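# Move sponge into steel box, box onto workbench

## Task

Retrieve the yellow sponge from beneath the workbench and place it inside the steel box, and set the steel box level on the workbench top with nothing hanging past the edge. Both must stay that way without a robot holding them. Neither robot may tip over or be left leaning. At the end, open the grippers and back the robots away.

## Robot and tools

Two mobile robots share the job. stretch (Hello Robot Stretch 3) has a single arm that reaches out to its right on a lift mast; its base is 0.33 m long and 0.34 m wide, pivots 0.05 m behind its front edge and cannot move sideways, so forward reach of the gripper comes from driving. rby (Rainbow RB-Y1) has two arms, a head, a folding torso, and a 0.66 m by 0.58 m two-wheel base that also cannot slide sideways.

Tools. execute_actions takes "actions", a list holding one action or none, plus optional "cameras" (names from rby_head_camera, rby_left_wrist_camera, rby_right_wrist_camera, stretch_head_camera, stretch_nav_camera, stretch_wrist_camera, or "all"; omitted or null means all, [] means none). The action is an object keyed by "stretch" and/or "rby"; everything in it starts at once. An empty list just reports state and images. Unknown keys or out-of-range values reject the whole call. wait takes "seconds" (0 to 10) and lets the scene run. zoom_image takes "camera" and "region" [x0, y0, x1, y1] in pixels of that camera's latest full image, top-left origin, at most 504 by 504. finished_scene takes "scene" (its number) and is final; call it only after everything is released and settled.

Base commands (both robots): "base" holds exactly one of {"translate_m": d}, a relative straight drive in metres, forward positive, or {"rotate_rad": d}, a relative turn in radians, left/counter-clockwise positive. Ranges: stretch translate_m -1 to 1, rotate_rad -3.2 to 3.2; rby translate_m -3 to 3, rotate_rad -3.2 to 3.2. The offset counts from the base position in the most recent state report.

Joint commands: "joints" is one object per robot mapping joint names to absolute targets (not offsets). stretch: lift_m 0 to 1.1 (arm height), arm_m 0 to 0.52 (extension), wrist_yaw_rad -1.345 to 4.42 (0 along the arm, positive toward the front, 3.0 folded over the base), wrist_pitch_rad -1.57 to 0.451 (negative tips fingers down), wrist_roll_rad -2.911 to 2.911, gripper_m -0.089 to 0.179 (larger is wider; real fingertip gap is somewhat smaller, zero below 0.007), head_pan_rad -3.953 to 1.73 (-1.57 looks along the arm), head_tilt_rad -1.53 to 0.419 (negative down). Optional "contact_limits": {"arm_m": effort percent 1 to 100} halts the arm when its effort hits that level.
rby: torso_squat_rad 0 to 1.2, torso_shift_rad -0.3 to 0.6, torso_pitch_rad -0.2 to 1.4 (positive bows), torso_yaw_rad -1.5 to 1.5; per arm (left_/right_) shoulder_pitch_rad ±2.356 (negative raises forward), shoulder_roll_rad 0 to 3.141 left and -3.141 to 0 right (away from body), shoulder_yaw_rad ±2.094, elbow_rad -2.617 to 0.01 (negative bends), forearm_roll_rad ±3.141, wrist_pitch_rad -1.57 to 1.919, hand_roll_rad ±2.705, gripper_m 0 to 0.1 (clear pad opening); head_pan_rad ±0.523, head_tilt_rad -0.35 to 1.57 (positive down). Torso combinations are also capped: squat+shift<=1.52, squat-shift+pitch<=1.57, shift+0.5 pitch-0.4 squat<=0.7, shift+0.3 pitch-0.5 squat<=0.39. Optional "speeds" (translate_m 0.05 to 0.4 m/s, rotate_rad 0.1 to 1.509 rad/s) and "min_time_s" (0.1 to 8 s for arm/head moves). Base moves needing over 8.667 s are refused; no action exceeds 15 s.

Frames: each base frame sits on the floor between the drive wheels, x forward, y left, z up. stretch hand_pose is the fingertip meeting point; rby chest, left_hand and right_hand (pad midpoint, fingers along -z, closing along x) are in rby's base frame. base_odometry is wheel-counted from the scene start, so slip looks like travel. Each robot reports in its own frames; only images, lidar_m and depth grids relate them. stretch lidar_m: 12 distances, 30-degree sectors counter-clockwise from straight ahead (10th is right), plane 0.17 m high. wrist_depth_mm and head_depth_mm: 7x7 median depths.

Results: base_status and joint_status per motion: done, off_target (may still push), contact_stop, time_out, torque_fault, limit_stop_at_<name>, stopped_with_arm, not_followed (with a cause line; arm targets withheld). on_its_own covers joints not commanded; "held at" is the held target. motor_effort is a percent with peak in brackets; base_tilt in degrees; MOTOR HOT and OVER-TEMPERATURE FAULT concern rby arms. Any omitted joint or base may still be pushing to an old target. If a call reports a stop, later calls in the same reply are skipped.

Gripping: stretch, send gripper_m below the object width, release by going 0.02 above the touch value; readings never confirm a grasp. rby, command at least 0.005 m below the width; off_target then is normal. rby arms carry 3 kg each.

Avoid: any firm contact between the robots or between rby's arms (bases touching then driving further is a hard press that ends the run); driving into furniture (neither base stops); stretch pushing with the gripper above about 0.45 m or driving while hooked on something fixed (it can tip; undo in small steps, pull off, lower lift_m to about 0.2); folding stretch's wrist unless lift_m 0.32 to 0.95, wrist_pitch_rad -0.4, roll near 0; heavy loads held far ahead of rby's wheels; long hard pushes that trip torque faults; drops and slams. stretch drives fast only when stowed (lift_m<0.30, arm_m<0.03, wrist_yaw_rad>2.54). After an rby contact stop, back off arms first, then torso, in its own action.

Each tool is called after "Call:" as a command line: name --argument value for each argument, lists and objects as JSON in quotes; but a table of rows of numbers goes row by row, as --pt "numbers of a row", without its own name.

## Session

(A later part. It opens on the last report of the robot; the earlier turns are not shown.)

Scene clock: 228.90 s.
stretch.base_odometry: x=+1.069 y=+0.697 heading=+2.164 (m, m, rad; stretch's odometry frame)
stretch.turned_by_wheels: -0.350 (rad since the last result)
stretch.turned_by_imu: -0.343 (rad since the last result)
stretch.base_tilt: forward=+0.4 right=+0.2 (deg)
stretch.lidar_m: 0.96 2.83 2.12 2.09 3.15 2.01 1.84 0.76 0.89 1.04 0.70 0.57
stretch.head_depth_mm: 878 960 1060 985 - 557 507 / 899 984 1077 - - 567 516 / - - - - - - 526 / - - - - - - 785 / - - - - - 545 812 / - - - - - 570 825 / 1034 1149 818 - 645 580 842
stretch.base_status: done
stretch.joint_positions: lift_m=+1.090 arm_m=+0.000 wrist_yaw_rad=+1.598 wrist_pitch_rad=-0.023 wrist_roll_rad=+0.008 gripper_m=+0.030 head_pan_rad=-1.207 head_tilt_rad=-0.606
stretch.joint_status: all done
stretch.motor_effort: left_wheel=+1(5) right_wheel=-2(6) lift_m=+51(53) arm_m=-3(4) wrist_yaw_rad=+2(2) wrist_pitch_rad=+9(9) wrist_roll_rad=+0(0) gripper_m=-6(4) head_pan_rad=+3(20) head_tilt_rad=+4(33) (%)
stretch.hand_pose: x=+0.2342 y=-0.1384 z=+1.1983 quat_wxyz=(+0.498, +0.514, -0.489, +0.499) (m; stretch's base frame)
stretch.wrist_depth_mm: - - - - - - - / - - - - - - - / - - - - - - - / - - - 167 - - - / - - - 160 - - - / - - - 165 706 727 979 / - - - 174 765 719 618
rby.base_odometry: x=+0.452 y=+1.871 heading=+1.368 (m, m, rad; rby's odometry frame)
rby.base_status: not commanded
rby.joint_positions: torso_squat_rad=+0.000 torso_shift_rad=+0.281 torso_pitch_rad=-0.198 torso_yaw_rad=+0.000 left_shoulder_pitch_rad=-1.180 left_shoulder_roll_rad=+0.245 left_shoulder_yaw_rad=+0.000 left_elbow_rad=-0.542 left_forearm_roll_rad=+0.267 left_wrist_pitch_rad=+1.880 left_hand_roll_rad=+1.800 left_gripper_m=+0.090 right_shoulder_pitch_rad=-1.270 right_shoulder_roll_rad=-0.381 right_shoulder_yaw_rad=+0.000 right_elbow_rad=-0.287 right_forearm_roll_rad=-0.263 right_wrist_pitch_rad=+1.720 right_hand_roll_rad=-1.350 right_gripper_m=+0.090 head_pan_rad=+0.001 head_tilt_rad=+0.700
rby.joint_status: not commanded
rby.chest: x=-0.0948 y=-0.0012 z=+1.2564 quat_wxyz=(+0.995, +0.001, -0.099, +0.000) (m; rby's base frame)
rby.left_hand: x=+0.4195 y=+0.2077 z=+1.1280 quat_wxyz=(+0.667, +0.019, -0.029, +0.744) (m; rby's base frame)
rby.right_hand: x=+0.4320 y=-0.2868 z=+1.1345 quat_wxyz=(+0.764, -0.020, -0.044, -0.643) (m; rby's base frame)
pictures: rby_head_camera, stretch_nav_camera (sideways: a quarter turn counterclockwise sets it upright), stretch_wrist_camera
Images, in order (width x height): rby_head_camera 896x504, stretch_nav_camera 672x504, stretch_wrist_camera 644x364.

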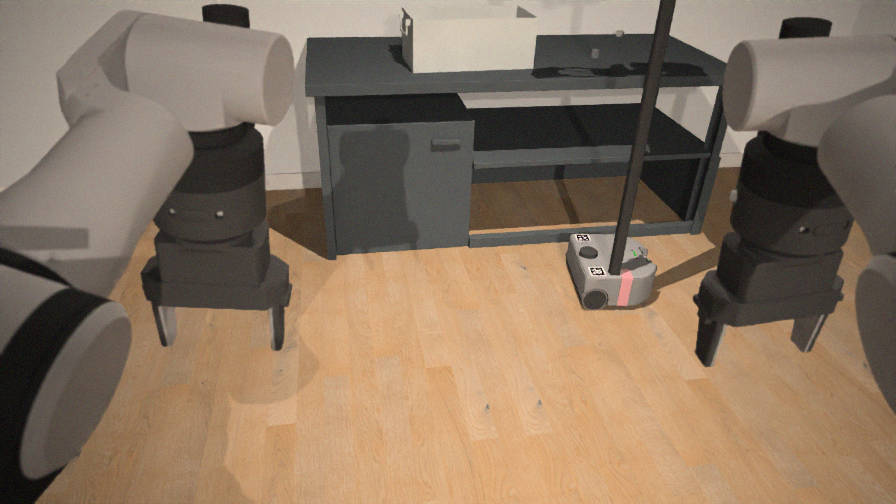

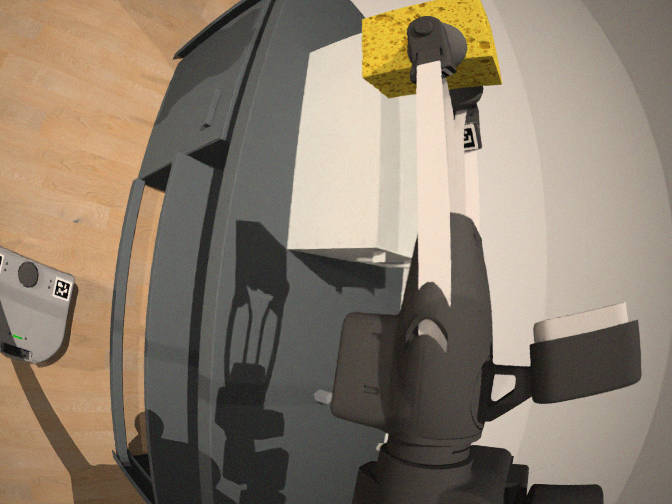

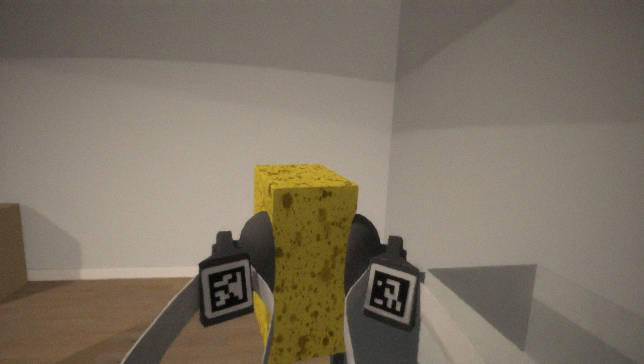

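Call:
execute_actions --actions '[{"stretch":{"base":{"translate_m":0.45},"joints":{"wrist_yaw_rad":0,"arm_m":0.2,"head_pan_rad":-1.57,"head_tilt_rad":-0.5}}}]' --cameras '["stretch_nav_camera","rby_head_camera"]'

Scene clock: 235.03 s.
stretch.base_odometry: x=+0.818 y=+1.070 heading=+2.164 (m, m, rad; stretch's odometry frame)
stretch.turned_by_wheels: +0.000 (rad since the last result)
stretch.turned_by_imu: +0.001 (rad since the last result)
stretch.base_tilt: forward=+0.6 right=+0.2 (deg)
stretch.lidar_m: 2.36 2.37 2.60 2.05 3.88 2.49 2.29 1.16 1.06 0.32 0.32 0.39
stretch.head_depth_mm: - - 1089 1030 515 555 529 / 857 - 1077 742 745 541 526 / 850 - - 733 759 528 524 / 855 918 1023 719 744 516 521 / 849 922 1011 705 736 503 519 / 842 912 999 694 728 492 516 / 835 904 988 680 712 482 514
stretch.base_status: done
stretch.joint_positions: lift_m=+1.090 arm_m=+0.200 wrist_yaw_rad=+0.002 wrist_pitch_rad=-0.023 wrist_roll_rad=+0.008 gripper_m=+0.030 head_pan_rad=-1.563 head_tilt_rad=-0.507
stretch.joint_status: all done
stretch.motor_effort: left_wheel=+1(6) right_wheel=-2(3) lift_m=+50(51) arm_m=+4(4) wrist_yaw_rad=-1(5) wrist_pitch_rad=+9(8) wrist_roll_rad=+0(0) gripper_m=-5(4) head_pan_rad=-3(20) head_tilt_rad=+5(19) (%)
stretch.hand_pose: x=-0.0209 y=-0.6003 z=+1.1983 quat_wxyz=(+0.705, +0.009, -0.710, -0.008) (m; stretch's base frame)
stretch.wrist_depth_mm: 512 525 545 578 590 612 650 / 518 554 568 599 611 649 691 / 536 559 587 612 626 682 691 / 541 576 595 167 654 698 726 / 569 588 610 159 672 716 743 / 571 598 - 165 699 737 775 / 591 617 664 173 717 752 777
rby.base_odometry: x=+0.452 y=+1.871 heading=+1.368 (m, m, rad; rby's odometry frame)
rby.base_status: not commanded
rby.joint_positions: torso_squat_rad=+0.000 torso_shift_rad=+0.281 torso_pitch_rad=-0.198 torso_yaw_rad=+0.000 left_shoulder_pitch_rad=-1.180 left_shoulder_roll_rad=+0.245 left_shoulder_yaw_rad=+0.000 left_elbow_rad=-0.542 left_forearm_roll_rad=+0.267 left_wrist_pitch_rad=+1.880 left_hand_roll_rad=+1.800 left_gripper_m=+0.090 right_shoulder_pitch_rad=-1.270 right_shoulder_roll_rad=-0.381 right_shoulder_yaw_rad=+0.000 right_elbow_rad=-0.287 right_forearm_roll_rad=-0.263 right_wrist_pitch_rad=+1.720 right_hand_roll_rad=-1.350 right_gripper_m=+0.090 head_pan_rad=+0.001 head_tilt_rad=+0.700
rby.joint_status: not commanded
rby.chest: x=-0.0948 y=-0.0012 z=+1.2564 quat_wxyz=(+0.995, +0.001, -0.099, +0.000) (m; rby's base frame)
rby.left_hand: x=+0.4195 y=+0.2077 z=+1.1280 quat_wxyz=(+0.667, +0.019, -0.029, +0.744) (m; rby's base frame)
rby.right_hand: x=+0.4320 y=-0.2868 z=+1.1345 quat_wxyz=(+0.764, -0.020, -0.044, -0.643) (m; rby's base frame)
pictures: rby_head_camera, stretch_nav_camera (sideways: a quarter turn counterclockwise sets it upright)
Images, in order (width x height): rby_head_camera 896x504, stretch_nav_camera 672x504.

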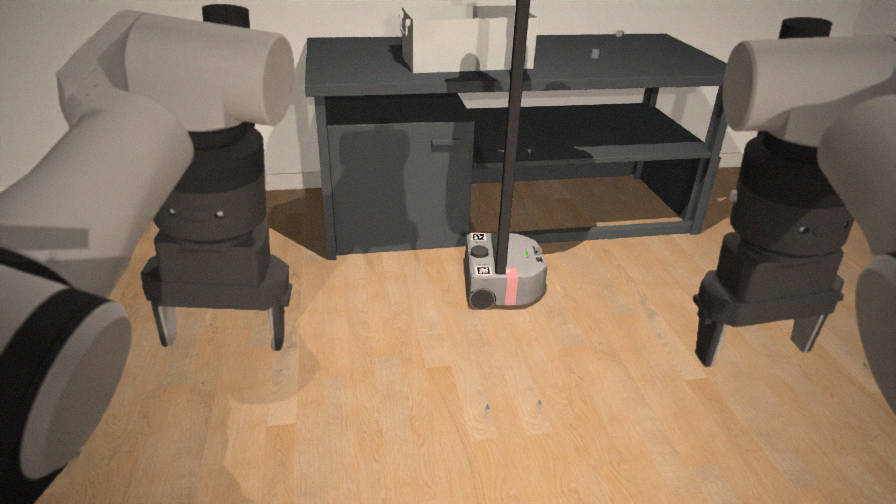

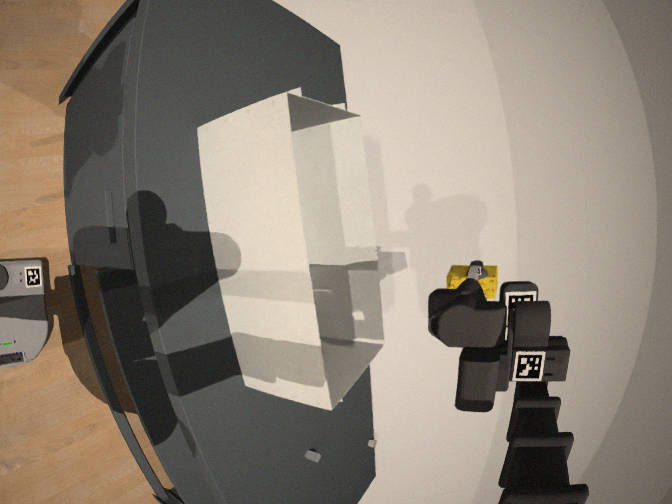

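Call:
execute_actions --actions '[{"stretch":{"joints":{"wrist_pitch_rad":-0.6,"arm_m":0.24}}}]' --cameras '["stretch_wrist_camera","stretch_head_camera"]'

Scene clock: 236.73 s.
stretch.base_odometry: x=+0.818 y=+1.070 heading=+2.164 (m, m, rad; stretch's odometry frame)
stretch.turned_by_wheels: +0.000 (rad since the last result)
stretch.turned_by_imu: +0.000 (rad since the last result)
stretch.base_tilt: forward=+0.7 right=+0.3 (deg)
stretch.lidar_m: 2.35 2.38 2.60 2.05 3.88 2.49 2.29 1.15 1.06 0.31 0.32 0.39
stretch.head_depth_mm: - - 1077 1035 515 556 530 / 849 - 1066 743 745 541 526 / 850 - - 725 758 528 524 / 858 931 1006 712 742 515 521 / 850 923 1009 706 734 504 520 / 842 913 1001 694 726 492 517 / 837 906 989 681 712 481 514
stretch.base_status: not commanded
stretch.joint_positions: lift_m=+1.090 arm_m=+0.240 wrist_yaw_rad=+0.002 wrist_pitch_rad=-0.611 wrist_roll_rad=+0.008 gripper_m=+0.030 head_pan_rad=-1.563 head_tilt_rad=-0.507
stretch.joint_status: all done
stretch.motor_effort: left_wheel=+1(1) right_wheel=-2(2) lift_m=+51(51) arm_m=+3(3) wrist_yaw_rad=-2(3) wrist_pitch_rad=+4(12) wrist_roll_rad=+0(0) gripper_m=-4(5) head_pan_rad=-3(3) head_tilt_rad=+5(4) (%)
stretch.hand_pose: x=-0.0212 y=-0.5807 z=+1.0616 quat_wxyz=(+0.672, +0.213, -0.676, -0.213) (m; stretch's base frame)
stretch.wrist_depth_mm: 505 512 527 542 565 595 623 / 547 561 592 615 623 676 685 / 607 630 665 689 715 744 767 / 584 602 609 167 631 629 677 / 508 518 533 160 320 339 572 / 276 299 - 165 377 302 500 / 332 352 397 172 415 294 431
rby.base_odometry: x=+0.452 y=+1.871 heading=+1.368 (m, m, rad; rby's odometry frame)
rby.base_status: not commanded
rby.joint_positions: torso_squat_rad=+0.000 torso_shift_rad=+0.281 torso_pitch_rad=-0.198 torso_yaw_rad=+0.000 left_shoulder_pitch_rad=-1.180 left_shoulder_roll_rad=+0.245 left_shoulder_yaw_rad=+0.000 left_elbow_rad=-0.542 left_forearm_roll_rad=+0.267 left_wrist_pitch_rad=+1.880 left_hand_roll_rad=+1.800 left_gripper_m=+0.090 right_shoulder_pitch_rad=-1.270 right_shoulder_roll_rad=-0.381 right_shoulder_yaw_rad=+0.000 right_elbow_rad=-0.287 right_forearm_roll_rad=-0.263 right_wrist_pitch_rad=+1.720 right_hand_roll_rad=-1.350 right_gripper_m=+0.090 head_pan_rad=+0.001 head_tilt_rad=+0.700
rby.joint_status: not commanded
rby.chest: x=-0.0948 y=-0.0012 z=+1.2564 quat_wxyz=(+0.995, +0.001, -0.099, +0.000) (m; rby's base frame)
rby.left_hand: x=+0.4195 y=+0.2077 z=+1.1280 quat_wxyz=(+0.667, +0.019, -0.029, +0.744) (m; rby's base frame)
rby.right_hand: x=+0.4320 y=-0.2868 z=+1.1345 quat_wxyz=(+0.764, -0.020, -0.044, -0.643) (m; rby's base frame)
pictures: stretch_head_camera (sideways: a quarter turn clockwise sets it upright), stretch_wrist_camera
Images, in order (width x height): stretch_head_camera 896x504, stretch_wrist_camera 644x364.

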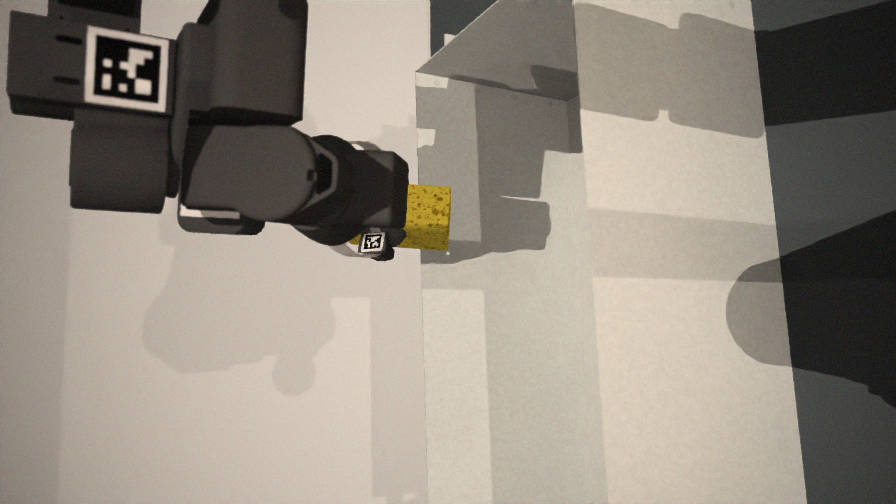

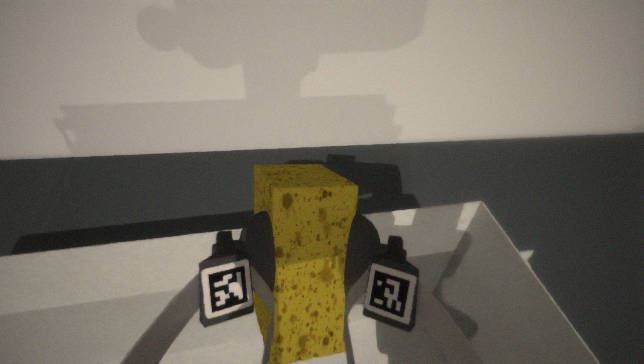

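Call:
execute_actions --actions '[{"stretch":{"joints":{"gripper_m":0.15}}}]' --cameras '["stretch_wrist_camera","stretch_head_camera"]'

Call:
execute_actions --actions '[{"stretch":{"joints":{"wrist_pitch_rad":0,"arm_m":0}}}]' --cameras '[]'

Call:
execute_actions --actions '[{"stretch":{"joints":{"wrist_yaw_rad":1.6,"head_tilt_rad":-0.7},"base":{"rotate_rad":0.5}}}]' --cameras '[]'

Call:
execute_actions --actions '[{"stretch":{"base":{"translate_m":0.3},"joints":{"head_pan_rad":-2.2}}}]' --cameras '["stretch_nav_camera","rby_head_camera"]'

Scene clock: 242.77 s.
stretch.base_odometry: x=+0.818 y=+1.070 heading=+2.164 (m, m, rad; stretch's odometry frame)
stretch.turned_by_wheels: +0.000 (rad since the last result)
stretch.turned_by_imu: +0.001 (rad since the last result)
stretch.base_tilt: forward=+0.7 right=+0.3 (deg)
stretch.lidar_m: 2.35 2.36 2.60 2.05 3.87 2.49 2.29 1.15 1.06 0.31 0.32 0.39
stretch.head_depth_mm: - - 1078 1032 514 555 529 / 851 - 1058 740 745 541 527 / 849 - - 728 752 528 524 / 856 927 1005 719 724 515 521 / 850 923 1006 703 733 504 519 / 843 916 998 693 726 493 516 / 834 908 993 682 714 481 514
stretch.base_status: not commanded
stretch.joint_positions: lift_m=+1.090 arm_m=+0.240 wrist_yaw_rad=+0.002 wrist_pitch_rad=-0.611 wrist_roll_rad=+0.008 gripper_m=+0.150 head_pan_rad=-1.563 head_tilt_rad=-0.507
stretch.joint_status: all done
stretch.motor_effort: left_wheel=+1(1) right_wheel=-2(2) lift_m=+50(51) arm_m=+4(4) wrist_yaw_rad=-3(2) wrist_pitch_rad=+4(4) wrist_roll_rad=+0(0) gripper_m=+1(100) head_pan_rad=-2(2) head_tilt_rad=+5(6) (%)
stretch.hand_pose: x=-0.0212 y=-0.5807 z=+1.0616 quat_wxyz=(+0.672, +0.213, -0.676, -0.213) (m; stretch's base frame)
stretch.wrist_depth_mm: 497 516 537 550 583 589 625 / 545 563 579 610 625 659 708 / 619 629 672 669 698 752 773 / 587 591 603 628 637 648 660 / 520 524 294 307 323 531 562 / 268 310 325 363 390 - 504 / 349 354 397 398 412 314 444
rby.base_odometry: x=+0.452 y=+1.871 heading=+1.368 (m, m, rad; rby's odometry frame)
rby.base_status: not commanded
rby.joint_positions: torso_squat_rad=+0.000 torso_shift_rad=+0.281 torso_pitch_rad=-0.198 torso_yaw_rad=+0.000 left_shoulder_pitch_rad=-1.180 left_shoulder_roll_rad=+0.245 left_shoulder_yaw_rad=+0.000 left_elbow_rad=-0.542 left_forearm_roll_rad=+0.267 left_wrist_pitch_rad=+1.880 left_hand_roll_rad=+1.800 left_gripper_m=+0.090 right_shoulder_pitch_rad=-1.270 right_shoulder_roll_rad=-0.381 right_shoulder_yaw_rad=+0.000 right_elbow_rad=-0.287 right_forearm_roll_rad=-0.263 right_wrist_pitch_rad=+1.720 right_hand_roll_rad=-1.350 right_gripper_m=+0.090 head_pan_rad=+0.001 head_tilt_rad=+0.700
rby.joint_status: not commanded
rby.chest: x=-0.0948 y=-0.0012 z=+1.2564 quat_wxyz=(+0.995, +0.001, -0.099, +0.000) (m; rby's base frame)
rby.left_hand: x=+0.4195 y=+0.2077 z=+1.1280 quat_wxyz=(+0.667, +0.019, -0.029, +0.744) (m; rby's base frame)
rby.right_hand: x=+0.4320 y=-0.2868 z=+1.1345 quat_wxyz=(+0.764, -0.020, -0.044, -0.643) (m; rby's base frame)
pictures: stretch_head_camera (sideways: a quarter turn clockwise sets it upright), stretch_wrist_camera
Images, in order (width x height): stretch_head_camera 896x504, stretch_wrist_camera 644x364.

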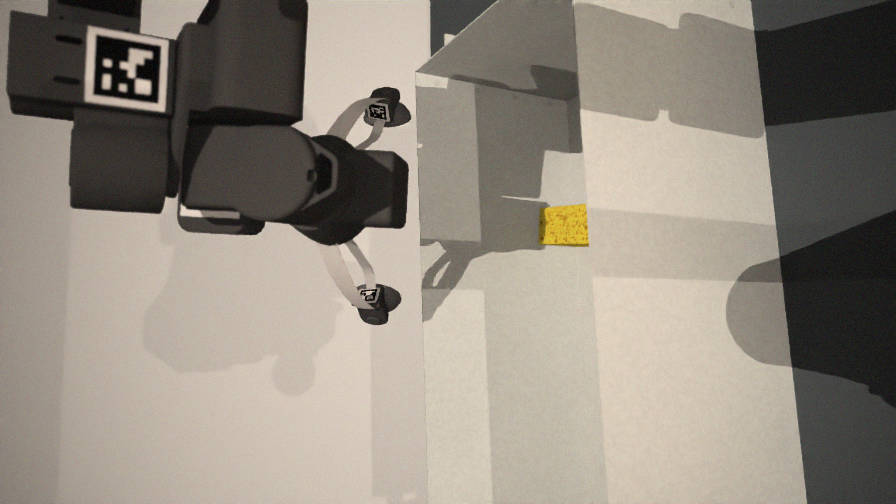

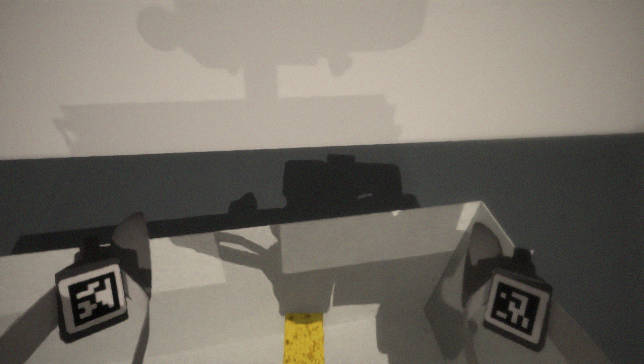

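Scene clock: 245.77 s.
stretch.base_odometry: x=+0.818 y=+1.070 heading=+2.164 (m, m, rad; stretch's odometry frame)
stretch.turned_by_wheels: +0.000 (rad since the last result)
stretch.turned_by_imu: +0.000 (rad since the last result)
stretch.base_tilt: forward=+0.7 right=+0.4 (deg)
stretch.lidar_m: 2.36 2.38 2.60 2.05 3.89 2.49 2.29 1.16 1.06 0.32 0.32 0.39
stretch.head_depth_mm: 861 - - - - - 517 / 852 - - - - - 513 / 847 - - - - - 512 / 854 928 1012 711 740 516 522 / 849 919 1020 705 736 503 519 / 843 915 1003 693 725 492 516 / 835 905 991 681 712 481 514
stretch.base_status: not commanded
stretch.joint_positions: lift_m=+1.090 arm_m=+0.000 wrist_yaw_rad=+0.001 wrist_pitch_rad=-0.023 wrist_roll_rad=+0.008 gripper_m=+0.150 head_pan_rad=-1.563 head_tilt_rad=-0.507
stretch.joint_status: all done
stretch.motor_effort: left_wheel=+1(1) right_wheel=-2(2) lift_m=+51(51) arm_m=-4(5) wrist_yaw_rad=-1(2) wrist_pitch_rad=+8(7) wrist_roll_rad=+0(0) gripper_m=+1(1) head_pan_rad=-2(2) head_tilt_rad=+4(5) (%)
stretch.hand_pose: x=-0.0211 y=-0.4009 z=+1.1985 quat_wxyz=(+0.705, +0.009, -0.710, -0.008) (m; stretch's base frame)
stretch.wrist_depth_mm: 704 723 738 773 812 842 896 / 710 748 743 837 820 873 911 / 719 765 772 821 858 888 973 / 735 779 818 831 871 931 979 / 761 785 826 841 900 965 981 / 762 822 844 887 929 - - / 726 770 791 484 505 785 856
rby.base_odometry: x=+0.452 y=+1.871 heading=+1.368 (m, m, rad; rby's odometry frame)
rby.base_status: not commanded
rby.joint_positions: torso_squat_rad=+0.000 torso_shift_rad=+0.281 torso_pitch_rad=-0.198 torso_yaw_rad=+0.000 left_shoulder_pitch_rad=-1.180 left_shoulder_roll_rad=+0.245 left_shoulder_yaw_rad=+0.000 left_elbow_rad=-0.542 left_forearm_roll_rad=+0.267 left_wrist_pitch_rad=+1.880 left_hand_roll_rad=+1.800 left_gripper_m=+0.090 right_shoulder_pitch_rad=-1.270 right_shoulder_roll_rad=-0.381 right_shoulder_yaw_rad=+0.000 right_elbow_rad=-0.287 right_forearm_roll_rad=-0.263 right_wrist_pitch_rad=+1.720 right_hand_roll_rad=-1.350 right_gripper_m=+0.090 head_pan_rad=+0.001 head_tilt_rad=+0.700
rby.joint_status: not commanded
rby.chest: x=-0.0948 y=-0.0012 z=+1.2564 quat_wxyz=(+0.995, +0.001, -0.099, +0.000) (m; rby's base frame)
rby.left_hand: x=+0.4195 y=+0.2077 z=+1.1280 quat_wxyz=(+0.667, +0.019, -0.029, +0.744) (m; rby's base frame)
rby.right_hand: x=+0.4320 y=-0.2868 z=+1.1345 quat_wxyz=(+0.764, -0.020, -0.044, -0.643) (m; rby's base frame)
pictures: none
No camera images: the call's "cameras" was empty. Leave "cameras" out to get every camera's image.

Scene clock: 247.57 s.
stretch.base_odometry: x=+0.818 y=+1.070 heading=+2.664 (m, m, rad; stretch's odometry frame)
stretch.turned_by_wheels: +0.500 (rad since the last result)
stretch.turned_by_imu: +0.493 (rad since the last result)
stretch.base_tilt: forward=+0.6 right=+0.4 (deg)
stretch.lidar_m: 2.36 2.60 2.05 4.03 2.52 2.29 1.15 1.07 0.31 0.32 0.39 0.66
stretch.head_depth_mm: - - - - 508 536 473 / - - - - 535 546 481 / - - - - 566 544 500 / 946 1053 1109 - 592 541 687 / 983 1105 1058 - 606 538 776 / 1026 1155 1092 - - 548 881 / 1073 1214 - - - 756 1019
stretch.base_status: done
stretch.joint_positions: lift_m=+1.090 arm_m=+0.000 wrist_yaw_rad=+1.597 wrist_pitch_rad=-0.023 wrist_roll_rad=+0.008 gripper_m=+0.150 head_pan_rad=-1.563 head_tilt_rad=-0.691
stretch.joint_status: all done
stretch.motor_effort: left_wheel=-1(5) right_wheel=+1(5) lift_m=+50(51) arm_m=-4(4) wrist_yaw_rad=+2(5) wrist_pitch_rad=+8(8) wrist_roll_rad=+0(0) gripper_m=+0(0) head_pan_rad=-2(2) head_tilt_rad=-6(27) (%)
stretch.hand_pose: x=+0.2342 y=-0.1385 z=+1.1985 quat_wxyz=(+0.498, +0.514, -0.489, +0.499) (m; stretch's base frame)
stretch.wrist_depth_mm: - - - - - - - / - - - - - - - / - - - - - - - / - - - - - - - / - - - - - - - / - - - - - - - / - - - - - - -
rby.base_odometry: x=+0.452 y=+1.871 heading=+1.368 (m, m, rad; rby's odometry frame)
rby.base_status: not commanded
rby.joint_positions: torso_squat_rad=+0.000 torso_shift_rad=+0.281 torso_pitch_rad=-0.198 torso_yaw_rad=+0.000 left_shoulder_pitch_rad=-1.180 left_shoulder_roll_rad=+0.245 left_shoulder_yaw_rad=+0.000 left_elbow_rad=-0.542 left_forearm_roll_rad=+0.267 left_wrist_pitch_rad=+1.880 left_hand_roll_rad=+1.800 left_gripper_m=+0.090 right_shoulder_pitch_rad=-1.270 right_shoulder_roll_rad=-0.381 right_shoulder_yaw_rad=+0.000 right_elbow_rad=-0.287 right_forearm_roll_rad=-0.263 right_wrist_pitch_rad=+1.720 right_hand_roll_rad=-1.350 right_gripper_m=+0.090 head_pan_rad=+0.001 head_tilt_rad=+0.700
rby.joint_status: not commanded
rby.chest: x=-0.0948 y=-0.0012 z=+1.2564 quat_wxyz=(+0.995, +0.001, -0.099, +0.000) (m; rby's base frame)
rby.left_hand: x=+0.4195 y=+0.2077 z=+1.1280 quat_wxyz=(+0.667, +0.019, -0.029, +0.744) (m; rby's base frame)
rby.right_hand: x=+0.4320 y=-0.2868 z=+1.1345 quat_wxyz=(+0.764, -0.020, -0.044, -0.643) (m; rby's base frame)
pictures: none
No camera images: the call's "cameras" was empty. Leave "cameras" out to get every camera's image.

Scene clock: 251.97 s.
stretch.base_odometry: x=+0.551 y=+1.208 heading=+2.664 (m, m, rad; stretch's odometry frame)
stretch.turned_by_wheels: +0.000 (rad since the last result)
stretch.turned_by_imu: +0.001 (rad since the last result)
stretch.base_tilt: forward=+0.6 right=+0.1 (deg)
stretch.lidar_m: 2.08 2.32 1.90 4.52 2.85 2.56 1.45 0.46 0.42 0.42 0.49 2.08
stretch.head_depth_mm: - 1152 868 685 653 940 1177 / - 1127 841 656 647 875 1156 / - 1125 822 627 645 778 1021 / - 1096 799 604 642 749 957 / - 1071 769 601 638 722 904 / - 1058 891 777 636 576 855 / - - 922 802 616 564 811
stretch.base_status: done
stretch.joint_positions: lift_m=+1.090 arm_m=+0.000 wrist_yaw_rad=+1.597 wrist_pitch_rad=-0.023 wrist_roll_rad=+0.008 gripper_m=+0.150 head_pan_rad=-2.193 head_tilt_rad=-0.691
stretch.joint_status: all done
stretch.motor_effort: left_wheel=-1(3) right_wheel=+1(5) lift_m=+50(51) arm_m=-3(3) wrist_yaw_rad=+3(2) wrist_pitch_rad=+8(8) wrist_roll_rad=+0(0) gripper_m=+1(0) head_pan_rad=-3(27) head_tilt_rad=-5(6) (%)
stretch.hand_pose: x=+0.2342 y=-0.1385 z=+1.1985 quat_wxyz=(+0.498, +0.514, -0.489, +0.499) (m; stretch's base frame)
stretch.wrist_depth_mm: - - - - - - - / - - - - - - - / - - - - - - - / - - - - - - - / - - - - - - - / - - - - - - - / - - - - - - -
rby.base_odometry: x=+0.452 y=+1.871 heading=+1.368 (m, m, rad; rby's odometry frame)
rby.base_status: not commanded
rby.joint_positions: torso_squat_rad=+0.000 torso_shift_rad=+0.281 torso_pitch_rad=-0.198 torso_yaw_rad=+0.000 left_shoulder_pitch_rad=-1.180 left_shoulder_roll_rad=+0.245 left_shoulder_yaw_rad=+0.000 left_elbow_rad=-0.542 left_forearm_roll_rad=+0.267 left_wrist_pitch_rad=+1.880 left_hand_roll_rad=+1.800 left_gripper_m=+0.090 right_shoulder_pitch_rad=-1.270 right_shoulder_roll_rad=-0.381 right_shoulder_yaw_rad=+0.000 right_elbow_rad=-0.287 right_forearm_roll_rad=-0.263 right_wrist_pitch_rad=+1.720 right_hand_roll_rad=-1.350 right_gripper_m=+0.090 head_pan_rad=+0.001 head_tilt_rad=+0.700
rby.joint_status: not commanded
rby.chest: x=-0.0948 y=-0.0012 z=+1.2564 quat_wxyz=(+0.995, +0.001, -0.099, +0.000) (m; rby's base frame)
rby.left_hand: x=+0.4195 y=+0.2077 z=+1.1280 quat_wxyz=(+0.667, +0.019, -0.029, +0.744) (m; rby's base frame)
rby.right_hand: x=+0.4320 y=-0.2868 z=+1.1345 quat_wxyz=(+0.764, -0.020, -0.044, -0.643) (m; rby's base frame)
pictures: rby_head_camera, stretch_nav_camera (sideways: a quarter turn counterclockwise sets it upright)
Images, in order (width x height): rby_head_camera 896x504, stretch_nav_camera 672x504.

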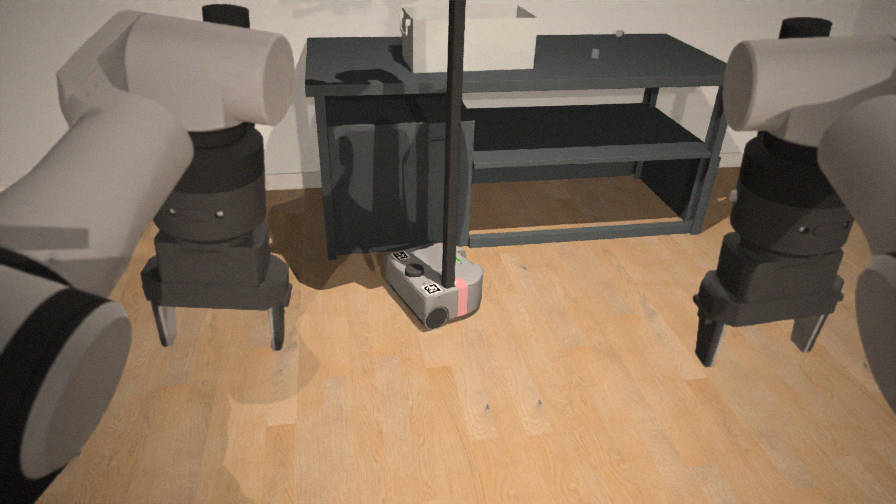

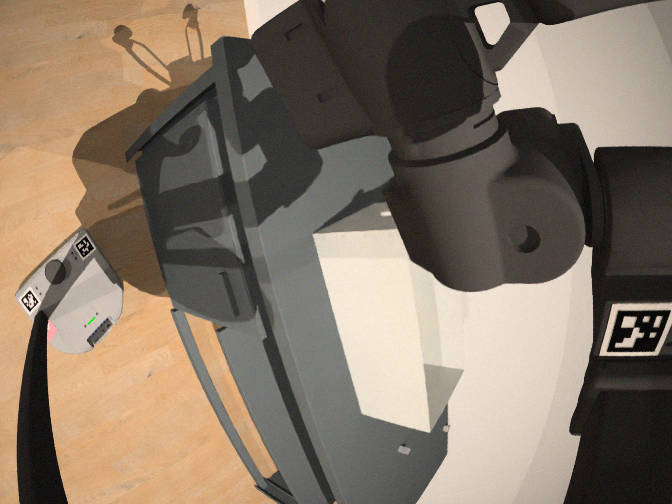

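Call:
finished_scene --scene 2

The scene is finished: the task was done.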